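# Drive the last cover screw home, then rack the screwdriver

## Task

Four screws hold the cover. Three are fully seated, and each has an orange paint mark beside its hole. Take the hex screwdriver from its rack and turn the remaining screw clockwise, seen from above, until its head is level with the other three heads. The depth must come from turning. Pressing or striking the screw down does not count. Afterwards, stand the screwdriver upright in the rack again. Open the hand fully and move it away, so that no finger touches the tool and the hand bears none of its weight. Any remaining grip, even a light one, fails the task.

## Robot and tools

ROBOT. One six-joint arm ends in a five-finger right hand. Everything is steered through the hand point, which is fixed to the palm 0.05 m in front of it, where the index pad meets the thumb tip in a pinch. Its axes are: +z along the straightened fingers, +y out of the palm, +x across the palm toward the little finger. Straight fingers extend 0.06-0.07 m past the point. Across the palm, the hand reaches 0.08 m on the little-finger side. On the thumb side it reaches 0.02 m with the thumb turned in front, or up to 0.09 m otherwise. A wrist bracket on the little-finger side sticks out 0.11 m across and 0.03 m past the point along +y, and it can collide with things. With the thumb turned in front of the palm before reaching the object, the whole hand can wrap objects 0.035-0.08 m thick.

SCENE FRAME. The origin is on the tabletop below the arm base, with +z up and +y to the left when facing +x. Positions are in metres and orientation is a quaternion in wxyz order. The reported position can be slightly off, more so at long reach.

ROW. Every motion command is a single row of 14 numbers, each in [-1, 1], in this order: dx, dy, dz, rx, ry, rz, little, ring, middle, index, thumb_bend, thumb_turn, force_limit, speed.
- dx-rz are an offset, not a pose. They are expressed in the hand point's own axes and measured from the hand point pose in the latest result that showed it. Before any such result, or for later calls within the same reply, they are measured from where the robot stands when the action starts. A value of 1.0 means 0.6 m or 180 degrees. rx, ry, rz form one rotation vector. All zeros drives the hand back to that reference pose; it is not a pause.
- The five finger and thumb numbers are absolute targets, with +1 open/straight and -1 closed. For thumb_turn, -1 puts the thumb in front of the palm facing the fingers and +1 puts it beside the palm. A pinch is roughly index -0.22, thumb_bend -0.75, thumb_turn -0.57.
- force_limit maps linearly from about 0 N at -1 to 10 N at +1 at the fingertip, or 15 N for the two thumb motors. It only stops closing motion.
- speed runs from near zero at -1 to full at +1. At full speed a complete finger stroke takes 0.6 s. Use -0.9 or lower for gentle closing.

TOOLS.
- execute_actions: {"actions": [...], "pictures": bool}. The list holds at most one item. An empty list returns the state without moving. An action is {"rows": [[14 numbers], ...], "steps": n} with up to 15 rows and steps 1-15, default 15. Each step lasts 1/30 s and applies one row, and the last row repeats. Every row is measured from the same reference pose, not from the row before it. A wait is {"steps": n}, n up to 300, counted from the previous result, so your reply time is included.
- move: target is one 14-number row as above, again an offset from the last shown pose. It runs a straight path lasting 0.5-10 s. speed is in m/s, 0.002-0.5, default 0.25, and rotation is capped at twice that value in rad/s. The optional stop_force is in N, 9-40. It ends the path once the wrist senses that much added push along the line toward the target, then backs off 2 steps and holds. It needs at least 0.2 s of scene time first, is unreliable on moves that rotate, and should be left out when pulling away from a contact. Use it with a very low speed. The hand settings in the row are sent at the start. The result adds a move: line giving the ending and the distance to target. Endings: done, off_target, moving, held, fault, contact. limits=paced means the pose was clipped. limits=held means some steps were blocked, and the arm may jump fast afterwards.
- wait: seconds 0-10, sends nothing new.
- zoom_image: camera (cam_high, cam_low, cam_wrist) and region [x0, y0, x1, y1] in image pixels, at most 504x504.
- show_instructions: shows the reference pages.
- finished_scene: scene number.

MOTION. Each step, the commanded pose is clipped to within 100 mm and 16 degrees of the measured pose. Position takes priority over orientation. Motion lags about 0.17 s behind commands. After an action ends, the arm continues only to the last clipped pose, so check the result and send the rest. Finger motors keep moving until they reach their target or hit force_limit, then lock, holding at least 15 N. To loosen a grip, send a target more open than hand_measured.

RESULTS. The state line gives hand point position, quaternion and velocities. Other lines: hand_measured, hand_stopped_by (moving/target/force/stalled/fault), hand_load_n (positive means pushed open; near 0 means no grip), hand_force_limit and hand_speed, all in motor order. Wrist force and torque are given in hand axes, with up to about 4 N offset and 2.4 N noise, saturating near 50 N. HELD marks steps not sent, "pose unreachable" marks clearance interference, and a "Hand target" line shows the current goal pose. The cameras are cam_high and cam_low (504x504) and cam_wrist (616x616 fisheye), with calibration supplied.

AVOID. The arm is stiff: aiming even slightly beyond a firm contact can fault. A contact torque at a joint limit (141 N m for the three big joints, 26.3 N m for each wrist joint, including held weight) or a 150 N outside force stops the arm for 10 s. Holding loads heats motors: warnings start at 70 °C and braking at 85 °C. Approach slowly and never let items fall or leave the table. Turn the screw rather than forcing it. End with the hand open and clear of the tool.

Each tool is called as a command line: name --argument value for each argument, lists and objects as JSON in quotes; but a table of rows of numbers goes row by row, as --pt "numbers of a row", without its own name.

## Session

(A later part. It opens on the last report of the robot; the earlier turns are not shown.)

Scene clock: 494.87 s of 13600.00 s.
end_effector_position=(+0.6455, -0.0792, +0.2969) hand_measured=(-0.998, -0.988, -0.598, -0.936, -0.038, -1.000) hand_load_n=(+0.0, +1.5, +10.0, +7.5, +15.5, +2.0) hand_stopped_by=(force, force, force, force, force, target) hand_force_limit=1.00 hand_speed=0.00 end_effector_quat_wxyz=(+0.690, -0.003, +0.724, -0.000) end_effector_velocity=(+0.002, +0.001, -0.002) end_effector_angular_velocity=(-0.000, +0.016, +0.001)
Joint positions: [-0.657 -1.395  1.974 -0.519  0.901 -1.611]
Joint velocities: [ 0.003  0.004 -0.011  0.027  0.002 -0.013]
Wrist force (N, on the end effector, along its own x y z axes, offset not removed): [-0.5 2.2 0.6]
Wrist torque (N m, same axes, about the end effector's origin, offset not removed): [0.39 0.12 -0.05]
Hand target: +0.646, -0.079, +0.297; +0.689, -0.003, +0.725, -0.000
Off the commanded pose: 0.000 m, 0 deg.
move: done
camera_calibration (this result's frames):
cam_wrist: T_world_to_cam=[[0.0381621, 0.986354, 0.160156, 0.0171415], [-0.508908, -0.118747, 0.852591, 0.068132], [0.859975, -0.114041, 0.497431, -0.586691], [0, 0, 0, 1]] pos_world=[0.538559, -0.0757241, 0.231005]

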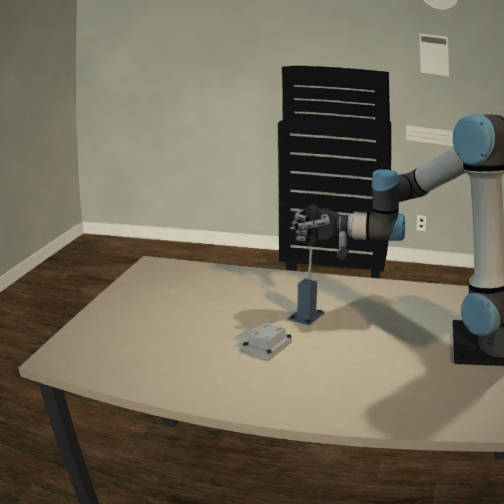

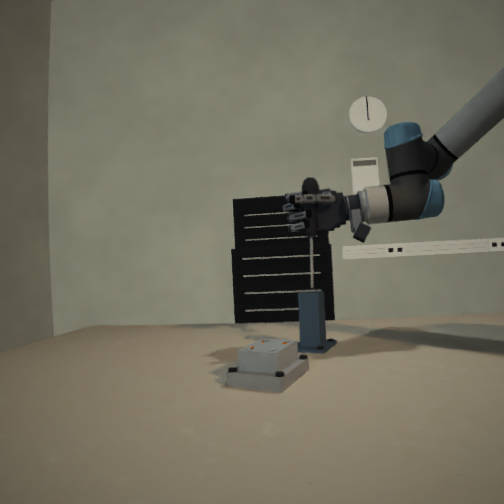

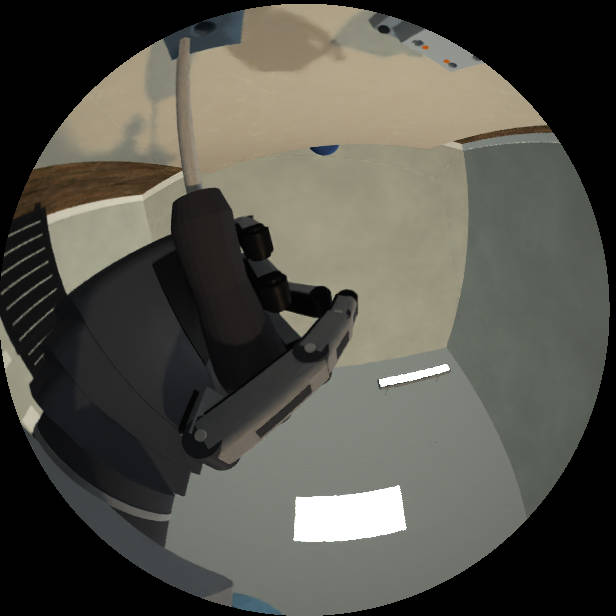

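move --target '[0,0.013,0,0,0,0,-1,-1,-1,-1,-1,-1,1,0]' --speed 0.02

zoom_image --camera "cam_high" --region '[275,240,345,310]'

zoom_image --camera "cam_wrist" --region '[130,5,270,110]'

zoom_image --camera "cam_low" --region '[270,220,350,320]'

Scene clock: 497.43 s of 13600.00 s.
end_effector_position=(+0.6455, -0.0717, +0.2969) hand_measured=(-0.998, -0.988, -0.598, -0.936, -0.038, -1.000) hand_load_n=(+0.0, +1.5, +10.0, +7.5, +15.5, +2.0) hand_stopped_by=(force, force, force, force, force, target) hand_force_limit=1.00 hand_speed=0.00 end_effector_quat_wxyz=(+0.690, -0.003, +0.724, -0.000) end_effector_velocity=(-0.000, +0.002, +0.000) end_effector_angular_velocity=(-0.000, -0.001, -0.000)
Joint positions: [-0.642 -1.4    1.981 -0.521  0.916 -1.61 ]
Joint velocities: [ 0.005 -0.002  0.003 -0.002  0.005  0.001]
Wrist force (N, on the end effector, along its own x y z axes, offset not removed): [1.6 1.6 1.3]
Wrist torque (N m, same axes, about the end effector's origin, offset not removed): [0.23 -0.15 0.02]
Hand target: +0.645, -0.071, +0.297; +0.690, -0.003, +0.724, -0.000
Off the commanded pose: 0.000 m, 0 deg.
move: done
camera_calibration (this result's frames):
cam_wrist: T_world_to_cam=[[0.0381477, 0.986355, 0.160154, 0.00977487], [-0.508835, -0.118763, 0.852633, 0.0689908], [0.860019, -0.114018, 0.497361, -0.585817], [0, 0, 0, 1]] pos_world=[0.538545, -0.0682416, 0.230973]

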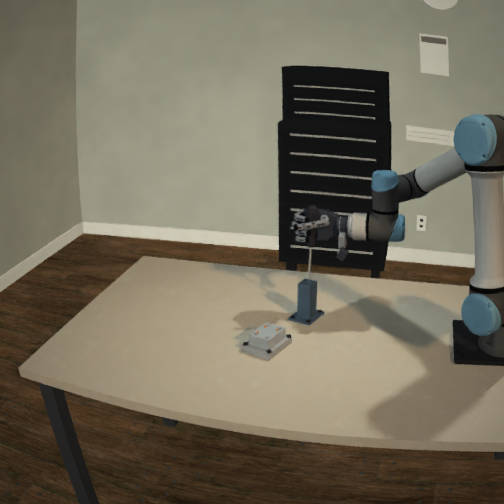

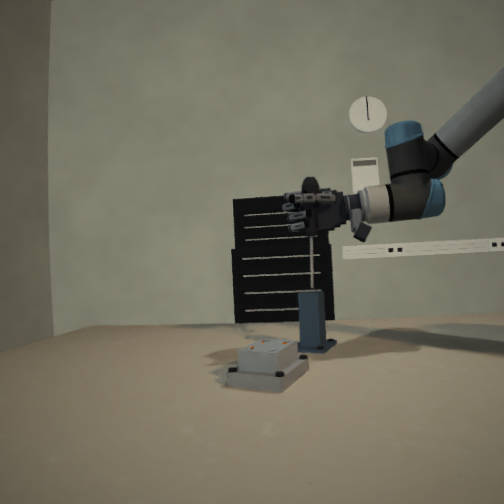

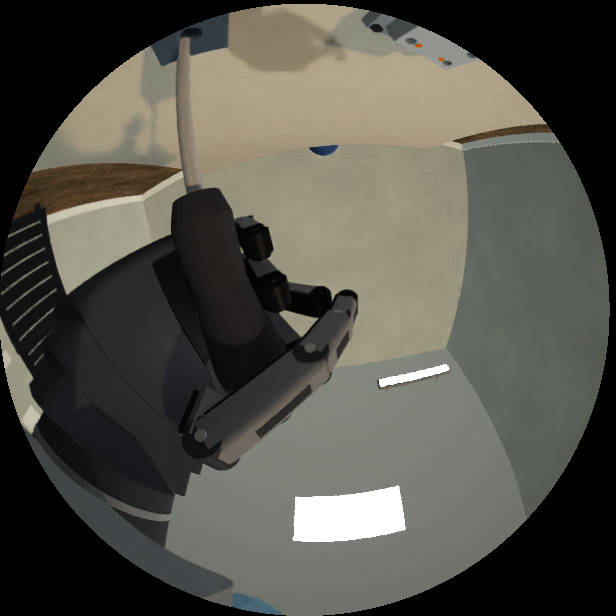

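Region (275, 240, 345, 310) of cam_high's 504x504 image, scaled by 7.200, with more detail than that image has.

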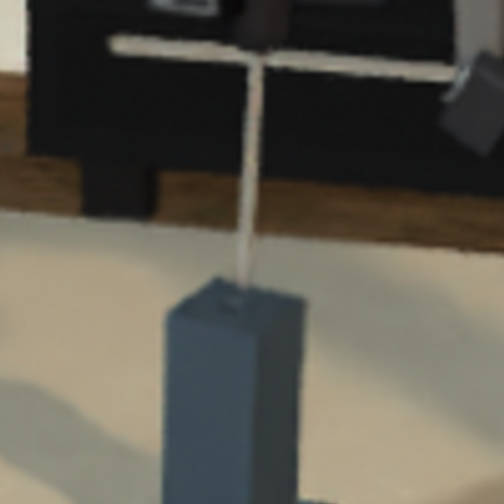

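Region (130, 5, 270, 110) of cam_wrist's 616x616 image, scaled by 3.600, with more detail than that image has; it fills the top 378 rows of this view, and the rest is white.

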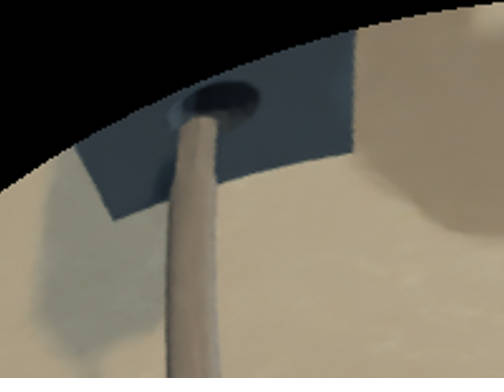

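Region (270, 220, 350, 320) of cam_low's 504x504 image, scaled by 5.040, with more detail than that image has; it fills the left 403 columns of this view, and the rest is white.

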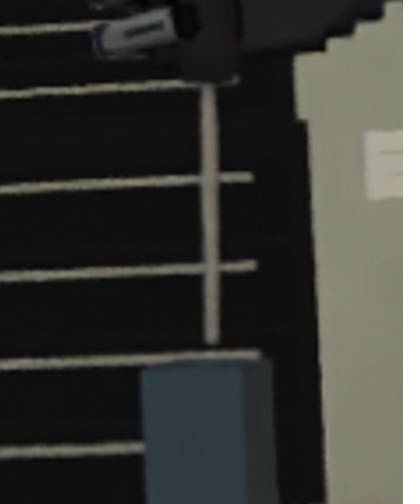

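move --target '[0,0.0045,0.001,0,0,0,-1,-1,-1,-1,-1,-1,1,0]' --speed 0.02

move --target '[0.04,0,0,0,0,0,-1,-1,-1,-1,-1,-1,1,0]' --speed 0.006 --stop_force 9

zoom_image --camera "cam_wrist" --region '[130,5,270,110]'

zoom_image --camera "cam_high" --region '[275,240,345,310]'

Scene clock: 499.27 s of 13600.00 s.
end_effector_position=(+0.6460, -0.0692, +0.2968) hand_measured=(-0.998, -0.988, -0.598, -0.936, -0.038, -1.000) hand_load_n=(+0.0, +1.5, +10.0, +7.5, +15.5, +2.0) hand_stopped_by=(force, force, force, force, force, target) hand_force_limit=1.00 hand_speed=0.00 end_effector_quat_wxyz=(+0.690, -0.003, +0.724, -0.000) end_effector_velocity=(+0.000, +0.002, +0.000) end_effector_angular_velocity=(-0.001, -0.001, +0.001)
Joint positions: [-0.636 -1.401  1.982 -0.521  0.922 -1.61 ]
Joint velocities: [ 0.004 -0.    -0.    -0.001  0.002  0.   ]
Wrist force (N, on the end effector, along its own x y z axes, offset not removed): [1.3 2.5 1.5]
Wrist torque (N m, same axes, about the end effector's origin, offset not removed): [0.30 -0.22 0.07]
Hand target: +0.646, -0.069, +0.297; +0.690, -0.003, +0.724, -0.000
Off the commanded pose: 0.000 m, 0 deg.
move: done
camera_calibration (this result's frames):
cam_wrist: T_world_to_cam=[[0.0381379, 0.986354, 0.160159, 0.00725279], [-0.50884, -0.118771, 0.852628, 0.069611], [0.860016, -0.114013, 0.497367, -0.585982], [0, 0, 0, 1]] pos_world=[0.539098, -0.0656956, 0.230934]

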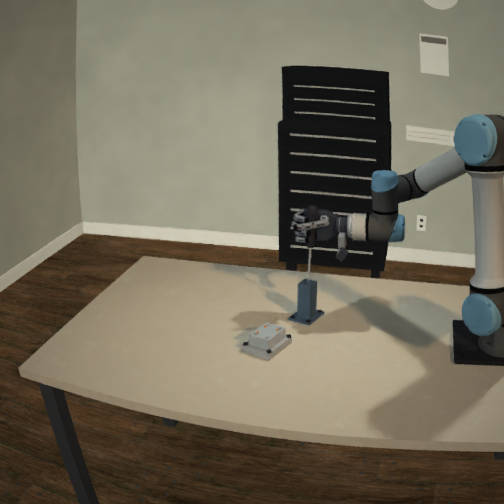

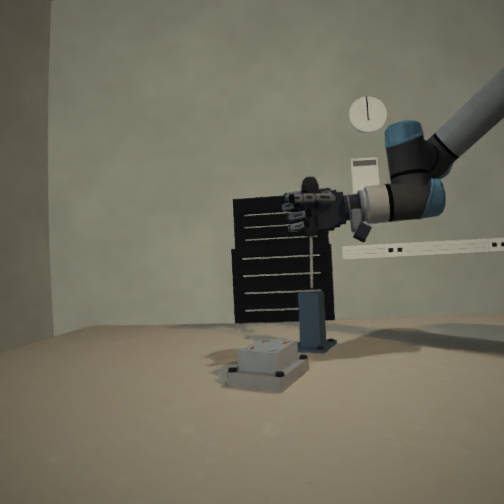

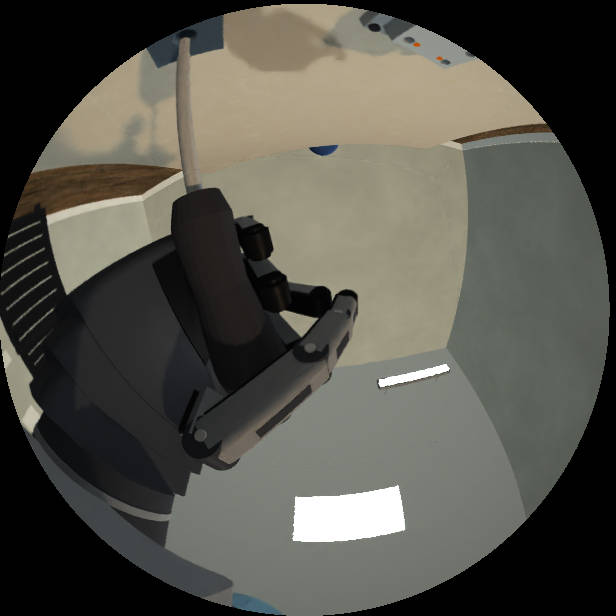

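Scene clock: 503.50 s of 13600.00 s.
end_effector_position=(+0.6449, -0.0693, +0.2731) hand_measured=(-0.998, -0.988, -0.598, -0.936, -0.038, -1.000) hand_load_n=(+0.0, +2.0, +10.0, +7.5, +15.5, +1.0) hand_stopped_by=(force, force, force, force, force, target) hand_force_limit=1.00 hand_speed=0.00 end_effector_quat_wxyz=(+0.690, -0.003, +0.724, -0.000) end_effector_velocity=(+0.000, -0.000, -0.001) end_effector_angular_velocity=(-0.001, -0.001, -0.000)
Joint positions: [-0.638 -1.368  2.015 -0.587  0.92  -1.61 ]
Joint velocities: [-0.     0.002  0.001 -0.005  0.    -0.   ]
Wrist force (N, on the end effector, along its own x y z axes, offset not removed): [-0.4 1.8 1.3]
Wrist torque (N m, same axes, about the end effector's origin, offset not removed): [0.36 -0.02 -0.08]
Hand target: +0.645, -0.069, +0.273; +0.690, -0.003, +0.724, -0.000
Off the commanded pose: 0.000 m, 0 deg.
move: done
camera_calibration (this result's frames):
cam_wrist: T_world_to_cam=[[0.0381396, 0.986356, 0.16015, 0.0112266], [-0.508827, -0.118763, 0.852637, 0.0892656], [0.860024, -0.114008, 0.497355, -0.573183], [0, 0, 0, 1]] pos_world=[0.537943, -0.0658192, 0.207166]

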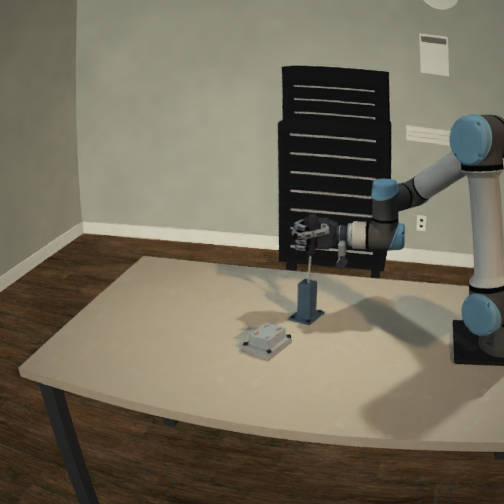

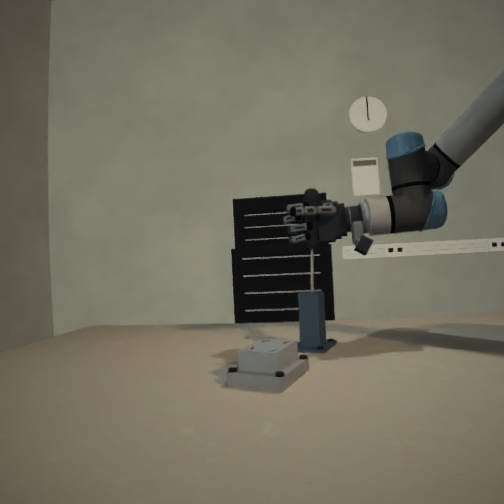

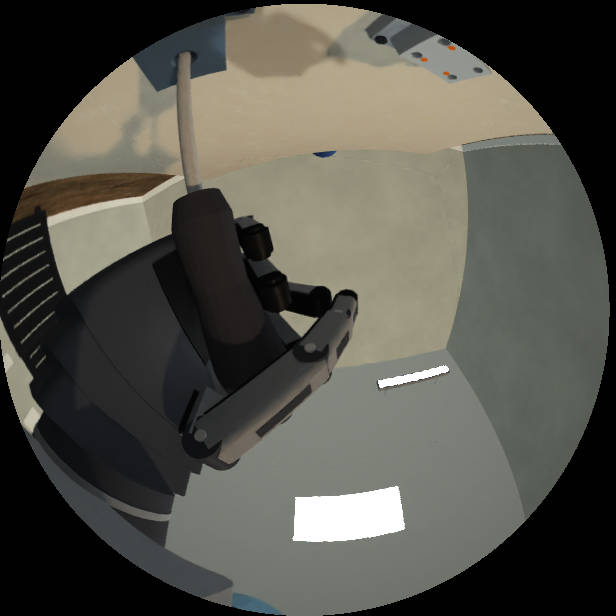

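Region (130, 5, 270, 110) of cam_wrist's 616x616 image, scaled by 3.600, with more detail than that image has; it fills the top 378 rows of this view, and the rest is white.

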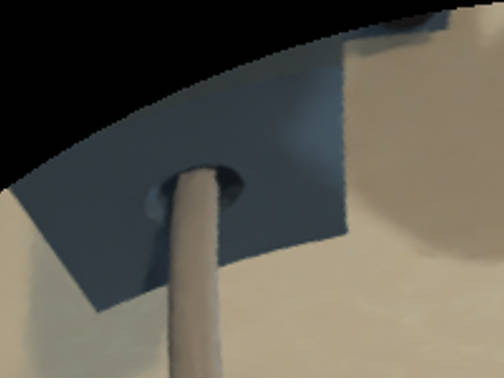

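Region (275, 240, 345, 310) of cam_high's 504x504 image, scaled by 7.200, with more detail than that image has.

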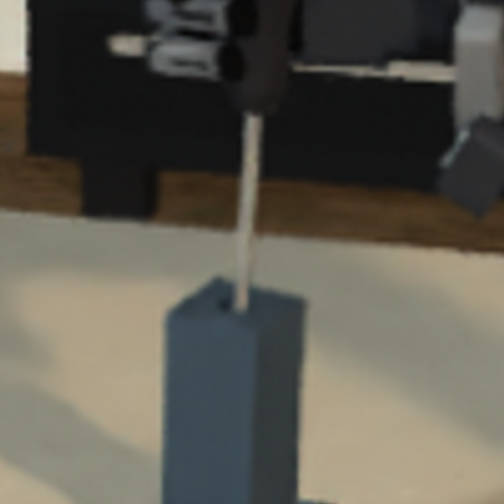

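move --target '[0.02,-0.012,0.001,0,0,0.02,-1,-1,-1,-1,-1,-1,1,0]' --speed 0.008 --stop_force 12

move --target '[0.07,0.004,0.004,0,0,0,-1,-1,-1,-1,-1,-1,1,0]' --speed 0.012 --stop_force 10

zoom_image --camera "cam_high" --region '[265,200,355,320]'

zoom_image --camera "cam_low" --region '[260,190,360,320]'

Scene clock: 509.43 s of 13600.00 s.
end_effector_position=(+0.6449, -0.0765, +0.2612) hand_measured=(-0.998, -0.988, -0.598, -0.936, -0.038, -1.000) hand_load_n=(+0.0, +1.0, +10.0, +8.0, +15.5, +0.5) hand_stopped_by=(force, force, force, force, force, target) hand_force_limit=1.00 hand_speed=0.00 end_effector_quat_wxyz=(+0.690, +0.020, +0.724, +0.021) end_effector_velocity=(+0.000, -0.000, -0.001) end_effector_angular_velocity=(+0.004, -0.000, +0.001)
Joint positions: [-0.649 -1.339  2.028 -0.629  0.909 -1.548]
Joint velocities: [ 0.     0.002  0.    -0.003 -0.001  0.004]
Wrist force (N, on the end effector, along its own x y z axes, offset not removed): [-0.4 0.1 1.9]
Wrist torque (N m, same axes, about the end effector's origin, offset not removed): [0.14 -0.04 -0.25]
Hand target: +0.645, -0.077, +0.261; +0.690, +0.020, +0.724, +0.021
Off the commanded pose: 0.000 m, 0 deg.
move: done
camera_calibration (this result's frames):
cam_wrist: T_world_to_cam=[[0.0411347, 0.974377, 0.221126, 0.00145652], [-0.509066, -0.169995, 0.843773, 0.0971096], [0.859744, -0.147276, 0.48903, -0.568314], [0, 0, 0, 1]] pos_world=[0.53798, -0.06861, 0.195662]

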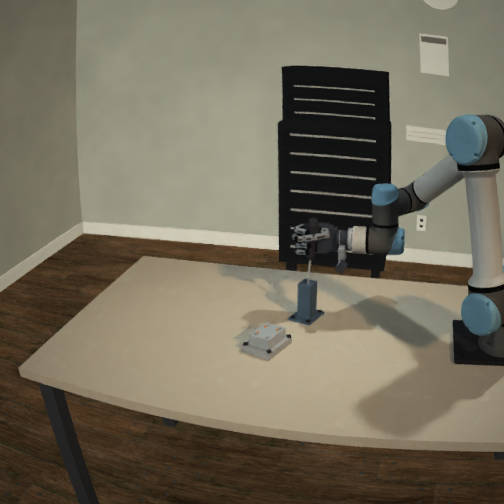

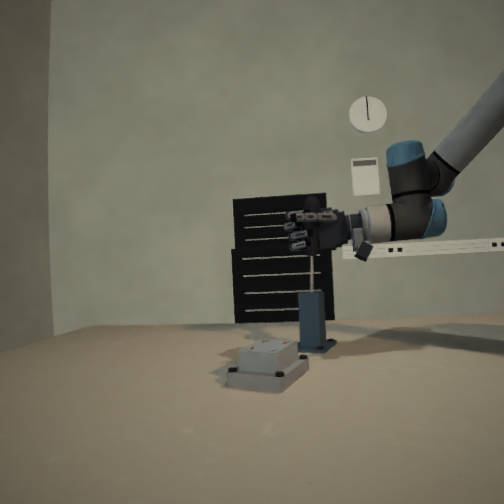

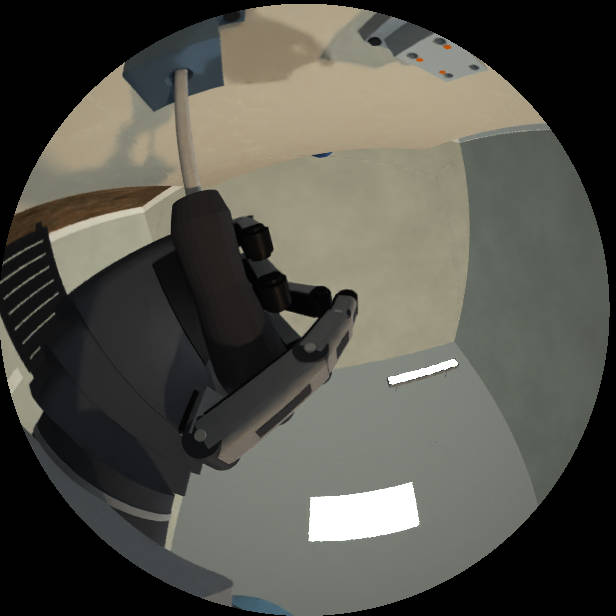

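Scene clock: 513.00 s of 13600.00 s.
end_effector_position=(+0.6451, -0.0720, +0.2233) hand_measured=(-0.998, -0.988, -0.598, -0.936, -0.038, -1.000) hand_load_n=(+0.0, +0.0, +10.5, +11.0, +15.0, +1.5) hand_stopped_by=(force, force, force, force, force, target) hand_force_limit=1.00 hand_speed=0.00 end_effector_quat_wxyz=(+0.689, +0.020, +0.724, +0.021) end_effector_velocity=(-0.000, +0.001, +0.003) end_effector_angular_velocity=(+0.003, +0.003, +0.002)
Joint positions: [-0.639 -1.274  2.069 -0.735  0.919 -1.548]
Joint velocities: [ 0.    -0.006 -0.003  0.013 -0.001 -0.   ]
Wrist force (N, on the end effector, along its own x y z axes, offset not removed): [-1.5 -3.1 12.5]
Wrist torque (N m, same axes, about the end effector's origin, offset not removed): [-0.19 -0.14 -0.07]
Hand target: +0.645, -0.072, +0.224; +0.690, +0.020, +0.724, +0.021
Off the commanded pose: 0.004 m, 0 deg.
move: contact
camera_calibration (this result's frames):
cam_wrist: T_world_to_cam=[[0.0412151, 0.974311, 0.221401, 0.00535353], [-0.508736, -0.170251, 0.843921, 0.12972], [0.859935, -0.147417, 0.488651, -0.549355], [0, 0, 0, 1]] pos_world=[0.538183, -0.0641155, 0.157784]

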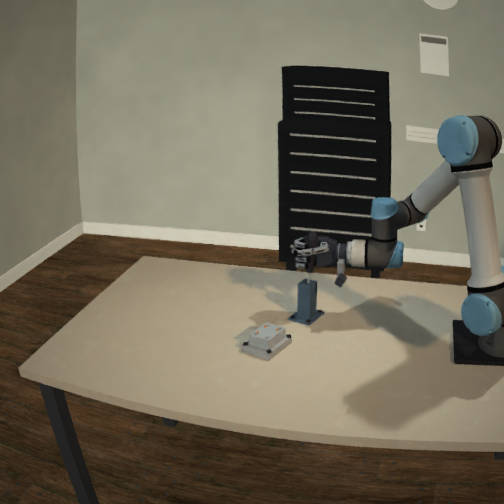

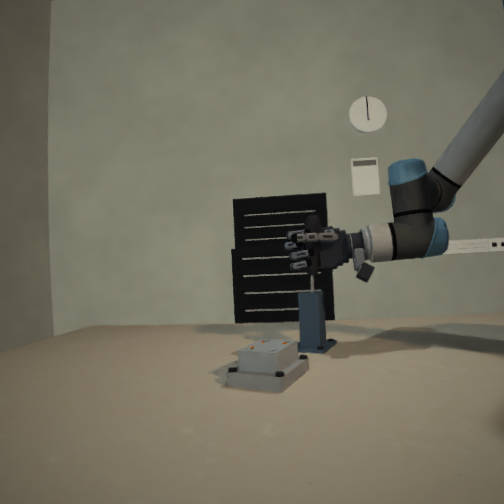

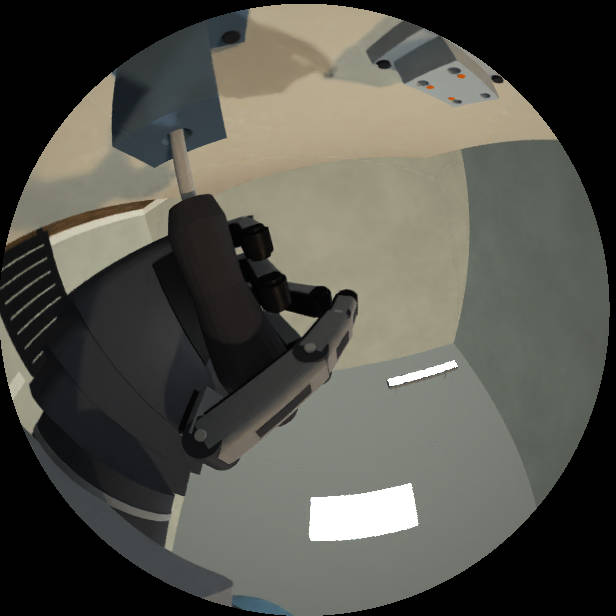

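Region (265, 200, 355, 320) of cam_high's 504x504 image, scaled by 4.200, with more detail than that image has; it fills the left 378 columns of this view, and the rest is white.

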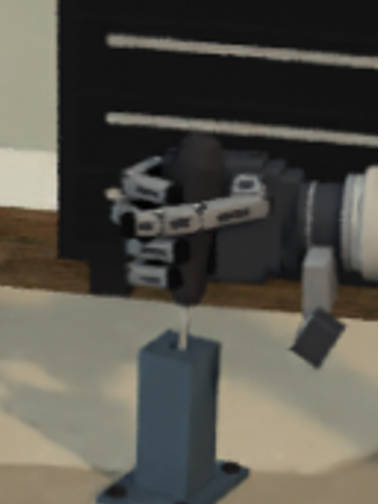

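Region (260, 190, 360, 320) of cam_low's 504x504 image, scaled by 3.877, with more detail than that image has; it fills the left 388 columns of this view, and the rest is white.

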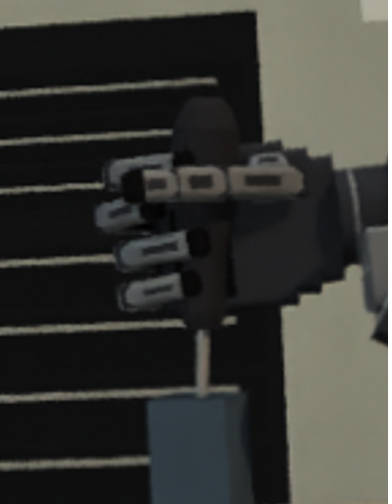

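move --target '[-0.002,-0.006,0.003,0,0,0,-1,-1,-1,-1,-1,-1,1,0]' --speed 0.008

move --target '[0.055,-0.0032,0.0028,0,0,0,-1,-1,-1,-1,-1,-1,1,0]' --speed 0.008 --stop_force 10

Scene clock: 515.00 s of 13600.00 s.
end_effector_position=(+0.6469, -0.0755, +0.2242) hand_measured=(-0.998, -0.988, -0.598, -0.936, -0.038, -1.000) hand_load_n=(+0.0, +0.0, +10.5, +10.5, +15.0, +2.0) hand_stopped_by=(force, force, force, force, force, target) hand_force_limit=1.00 hand_speed=0.00 end_effector_quat_wxyz=(+0.689, +0.020, +0.724, +0.021) end_effector_velocity=(+0.001, -0.002, +0.000) end_effector_angular_velocity=(-0.000, +0.000, +0.000)
Joint positions: [-0.643 -1.27   2.06  -0.73   0.915 -1.548]
Joint velocities: [-0.002  0.003 -0.005  0.002 -0.002 -0.   ]
Wrist force (N, on the end effector, along its own x y z axes, offset not removed): [0.9 1.5 0.9]
Wrist torque (N m, same axes, about the end effector's origin, offset not removed): [0.30 -0.04 0.06]
Hand target: +0.647, -0.076, +0.224; +0.689, +0.020, +0.724, +0.021
Off the commanded pose: 0.000 m, 0 deg.
move: done
camera_calibration (this result's frames):
cam_wrist: T_world_to_cam=[[0.0412134, 0.974316, 0.22138, 0.00842467], [-0.508774, -0.170227, 0.843903, 0.129293], [0.859913, -0.147412, 0.488691, -0.551779], [0, 0, 0, 1]] pos_world=[0.539916, -0.0675382, 0.158673]

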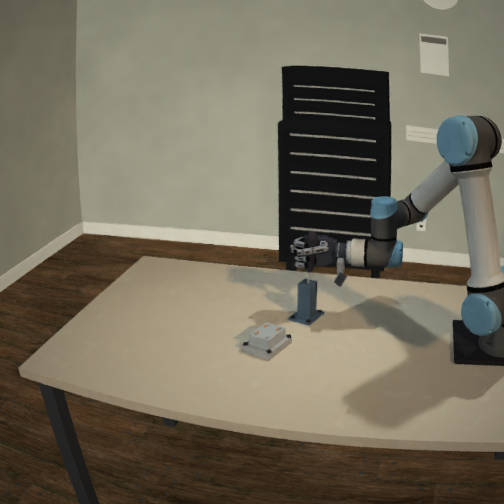

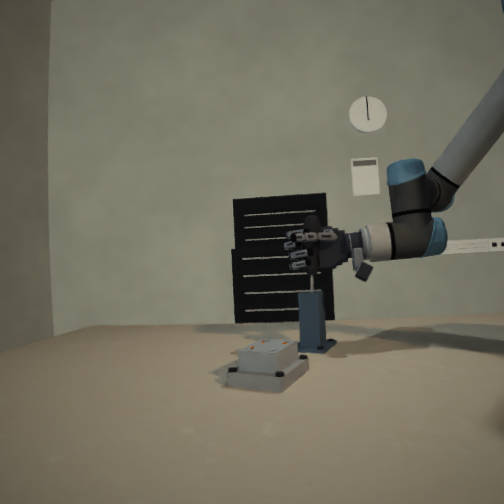

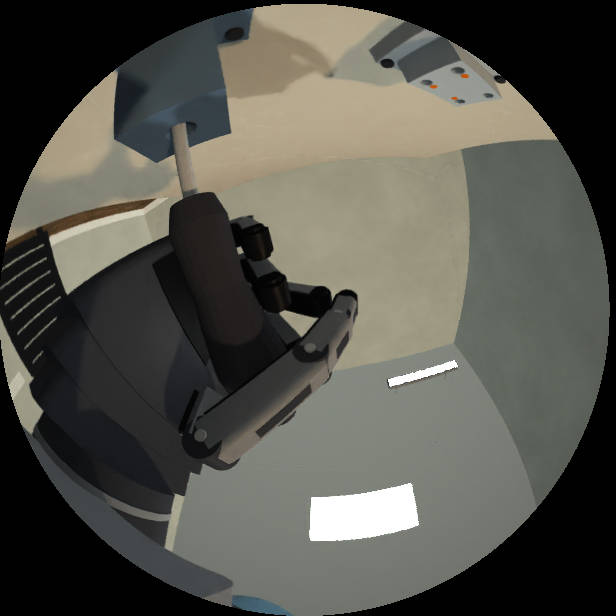

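Scene clock: 517.67 s of 13600.00 s.
end_effector_position=(+0.6468, -0.0754, +0.2059) hand_measured=(-0.998, -0.988, -0.598, -0.936, -0.038, -1.000) hand_load_n=(+0.0, +0.0, +10.5, +12.0, +15.0, +2.0) hand_stopped_by=(force, force, force, force, force, target) hand_force_limit=1.00 hand_speed=0.00 end_effector_quat_wxyz=(+0.689, +0.020, +0.724, +0.021) end_effector_velocity=(-0.001, +0.001, +0.001) end_effector_angular_velocity=(+0.003, +0.003, +0.002)
Joint positions: [-0.643 -1.235  2.075 -0.78   0.915 -1.548]
Joint velocities: [ 0.    -0.005  0.     0.009 -0.001 -0.   ]
Wrist force (N, on the end effector, along its own x y z axes, offset not removed): [-2.9 1.6 11.8]
Wrist torque (N m, same axes, about the end effector's origin, offset not removed): [-0.02 -0.02 -0.03]
Hand target: +0.647, -0.075, +0.206; +0.689, +0.020, +0.724, +0.021
Off the commanded pose: 0.015 m, 0 deg.
move: contact
camera_calibration (this result's frames):
cam_wrist: T_world_to_cam=[[0.0412558, 0.974294, 0.221469, 0.0123761], [-0.508623, -0.170309, 0.843977, 0.144575], [0.86, -0.147463, 0.488522, -0.54285], [0, 0, 0, 1]] pos_world=[0.539875, -0.0674858, 0.140435]

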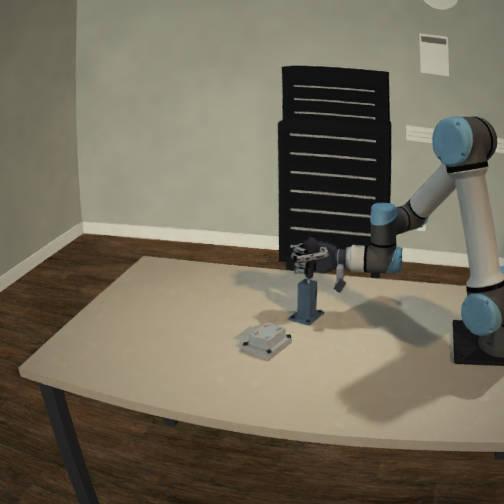

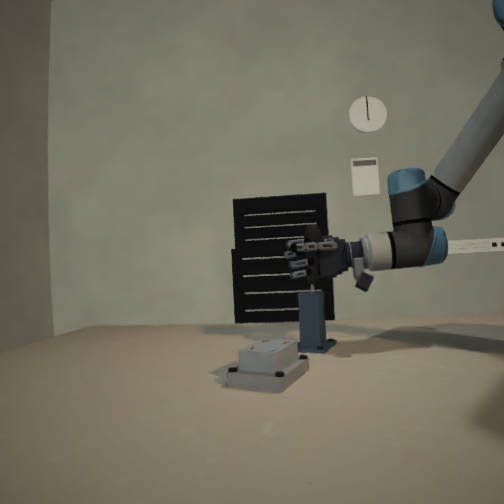

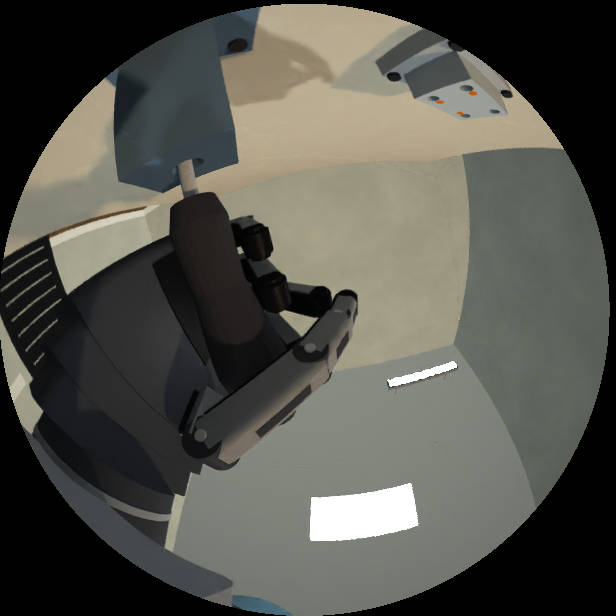

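move --target '[0,0,0.004,0,0,0,-1,-1,-1,-1,-1,-1,1,0]' --speed 0.008

move --target '[0.03,-0.0017,0.0015,0,0,0,-1,-1,-1,-1,-1,-1,1,0]' --speed 0.006 --stop_force 10

zoom_image --camera "cam_low" --region '[260,200,360,330]'

Scene clock: 519.23 s of 13600.00 s.
end_effector_position=(+0.6491, -0.0754, +0.2058) hand_measured=(-0.998, -0.988, -0.598, -0.936, -0.038, -1.000) hand_load_n=(+0.0, +0.0, +10.5, +11.0, +15.0, +2.0) hand_stopped_by=(force, force, force, force, force, target) hand_force_limit=1.00 hand_speed=0.00 end_effector_quat_wxyz=(+0.689, +0.020, +0.724, +0.021) end_effector_velocity=(+0.001, +0.001, +0.000) end_effector_angular_velocity=(+0.000, -0.001, +0.002)
Joint positions: [-0.64  -1.231  2.069 -0.778  0.918 -1.548]
Joint velocities: [ 0.002  0.002 -0.003 -0.001  0.     0.001]
Wrist force (N, on the end effector, along its own x y z axes, offset not removed): [1.4 1.2 0.1]
Wrist torque (N m, same axes, about the end effector's origin, offset not removed): [0.33 -0.04 0.04]
Hand target: +0.649, -0.075, +0.206; +0.689, +0.020, +0.724, +0.021
Off the commanded pose: 0.000 m, 0 deg.
move: done
camera_calibration (this result's frames):
cam_wrist: T_world_to_cam=[[0.0412475, 0.974312, 0.221393, 0.0123212], [-0.508647, -0.170243, 0.843976, 0.145796], [0.859986, -0.147423, 0.488559, -0.544733], [0, 0, 0, 1]] pos_world=[0.542114, -0.06749, 0.140359]

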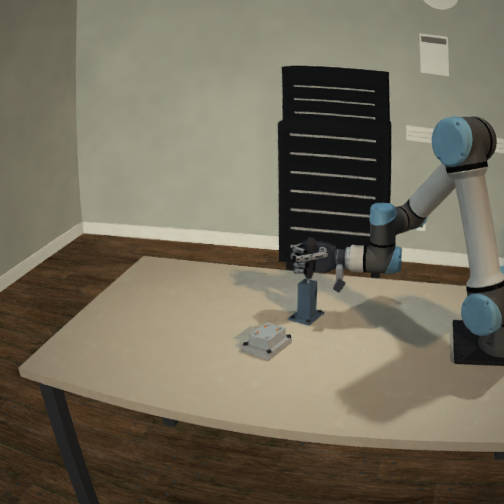

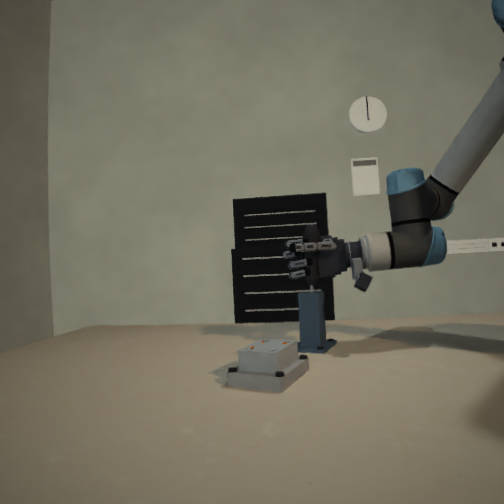

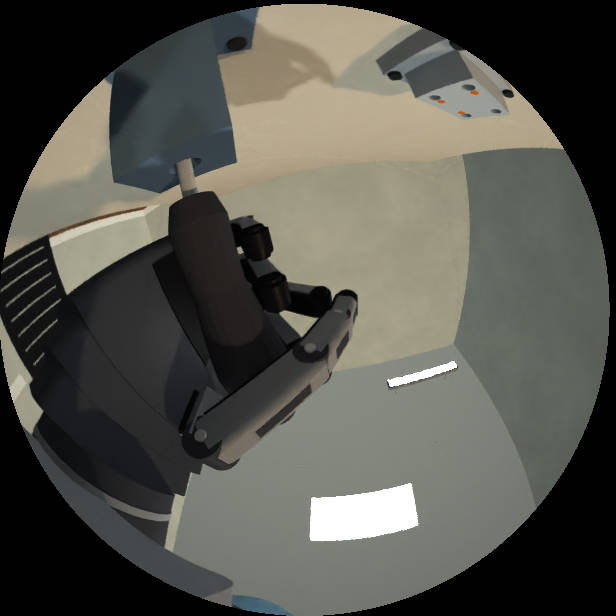

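Scene clock: 522.33 s of 13600.00 s.
end_effector_position=(+0.6491, -0.0754, +0.1896) hand_measured=(-0.998, -0.988, -0.598, -0.936, -0.038, -1.000) hand_load_n=(+0.0, +0.0, +10.5, +10.5, +15.0, +2.0) hand_stopped_by=(force, force, force, force, force, target) hand_force_limit=1.00 hand_speed=0.00 end_effector_quat_wxyz=(+0.689, +0.020, +0.724, +0.021) end_effector_velocity=(-0.001, +0.000, +0.000) end_effector_angular_velocity=(+0.003, +0.004, -0.000)
Joint positions: [-0.64  -1.198  2.08  -0.822  0.918 -1.548]
Joint velocities: [ 0.    -0.003  0.     0.008  0.001 -0.   ]
Wrist force (N, on the end effector, along its own x y z axes, offset not removed): [-12.5 2.9 4.5]
Wrist torque (N m, same axes, about the end effector's origin, offset not removed): [0.12 0.44 -0.22]
Hand target: +0.649, -0.075, +0.190; +0.689, +0.020, +0.724, +0.021
Off the commanded pose: 0.002 m, 0 deg.
move: contact
camera_calibration (this result's frames):
cam_wrist: T_world_to_cam=[[0.0412675, 0.974333, 0.221297, 0.0159179], [-0.508743, -0.170134, 0.84394, 0.159522], [0.859929, -0.147411, 0.488664, -0.536812], [0, 0, 0, 1]] pos_world=[0.542119, -0.067501, 0.124171]

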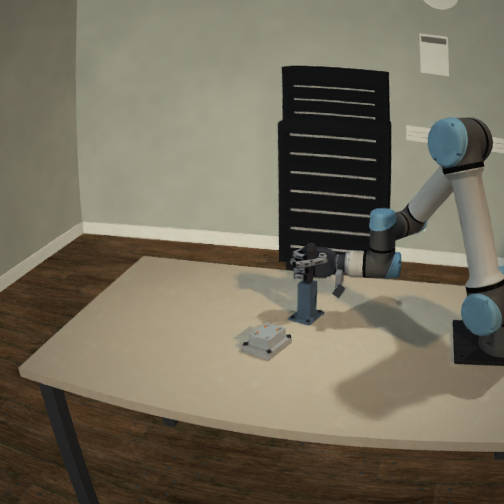

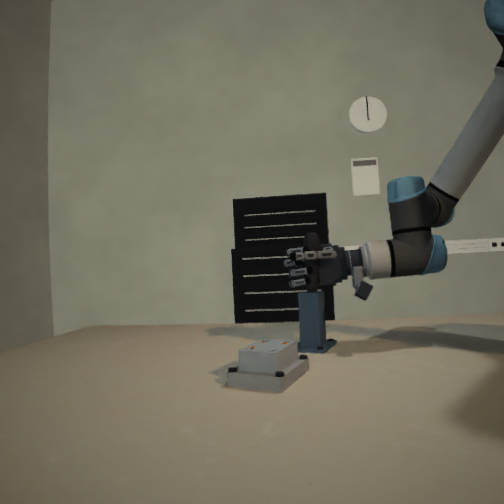

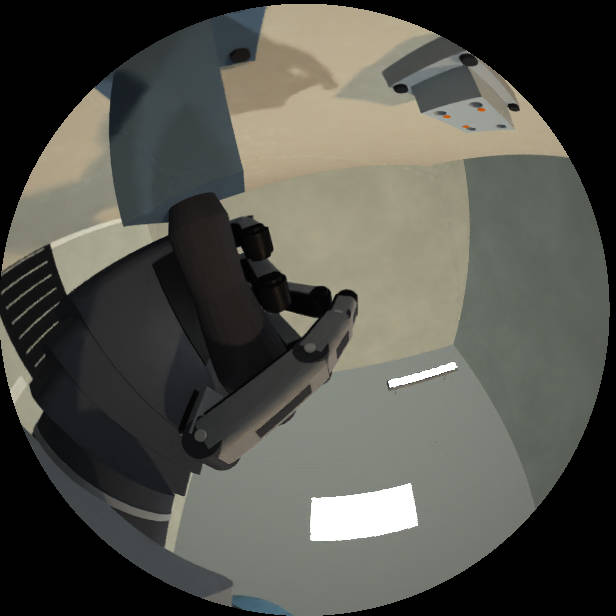

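Region (260, 200, 360, 330) of cam_low's 504x504 image, scaled by 3.877, with more detail than that image has; it fills the left 388 columns of this view, and the rest is white.

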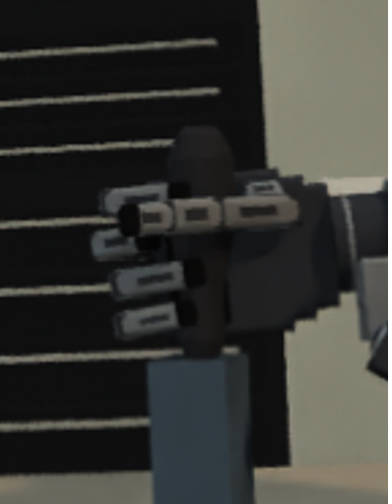

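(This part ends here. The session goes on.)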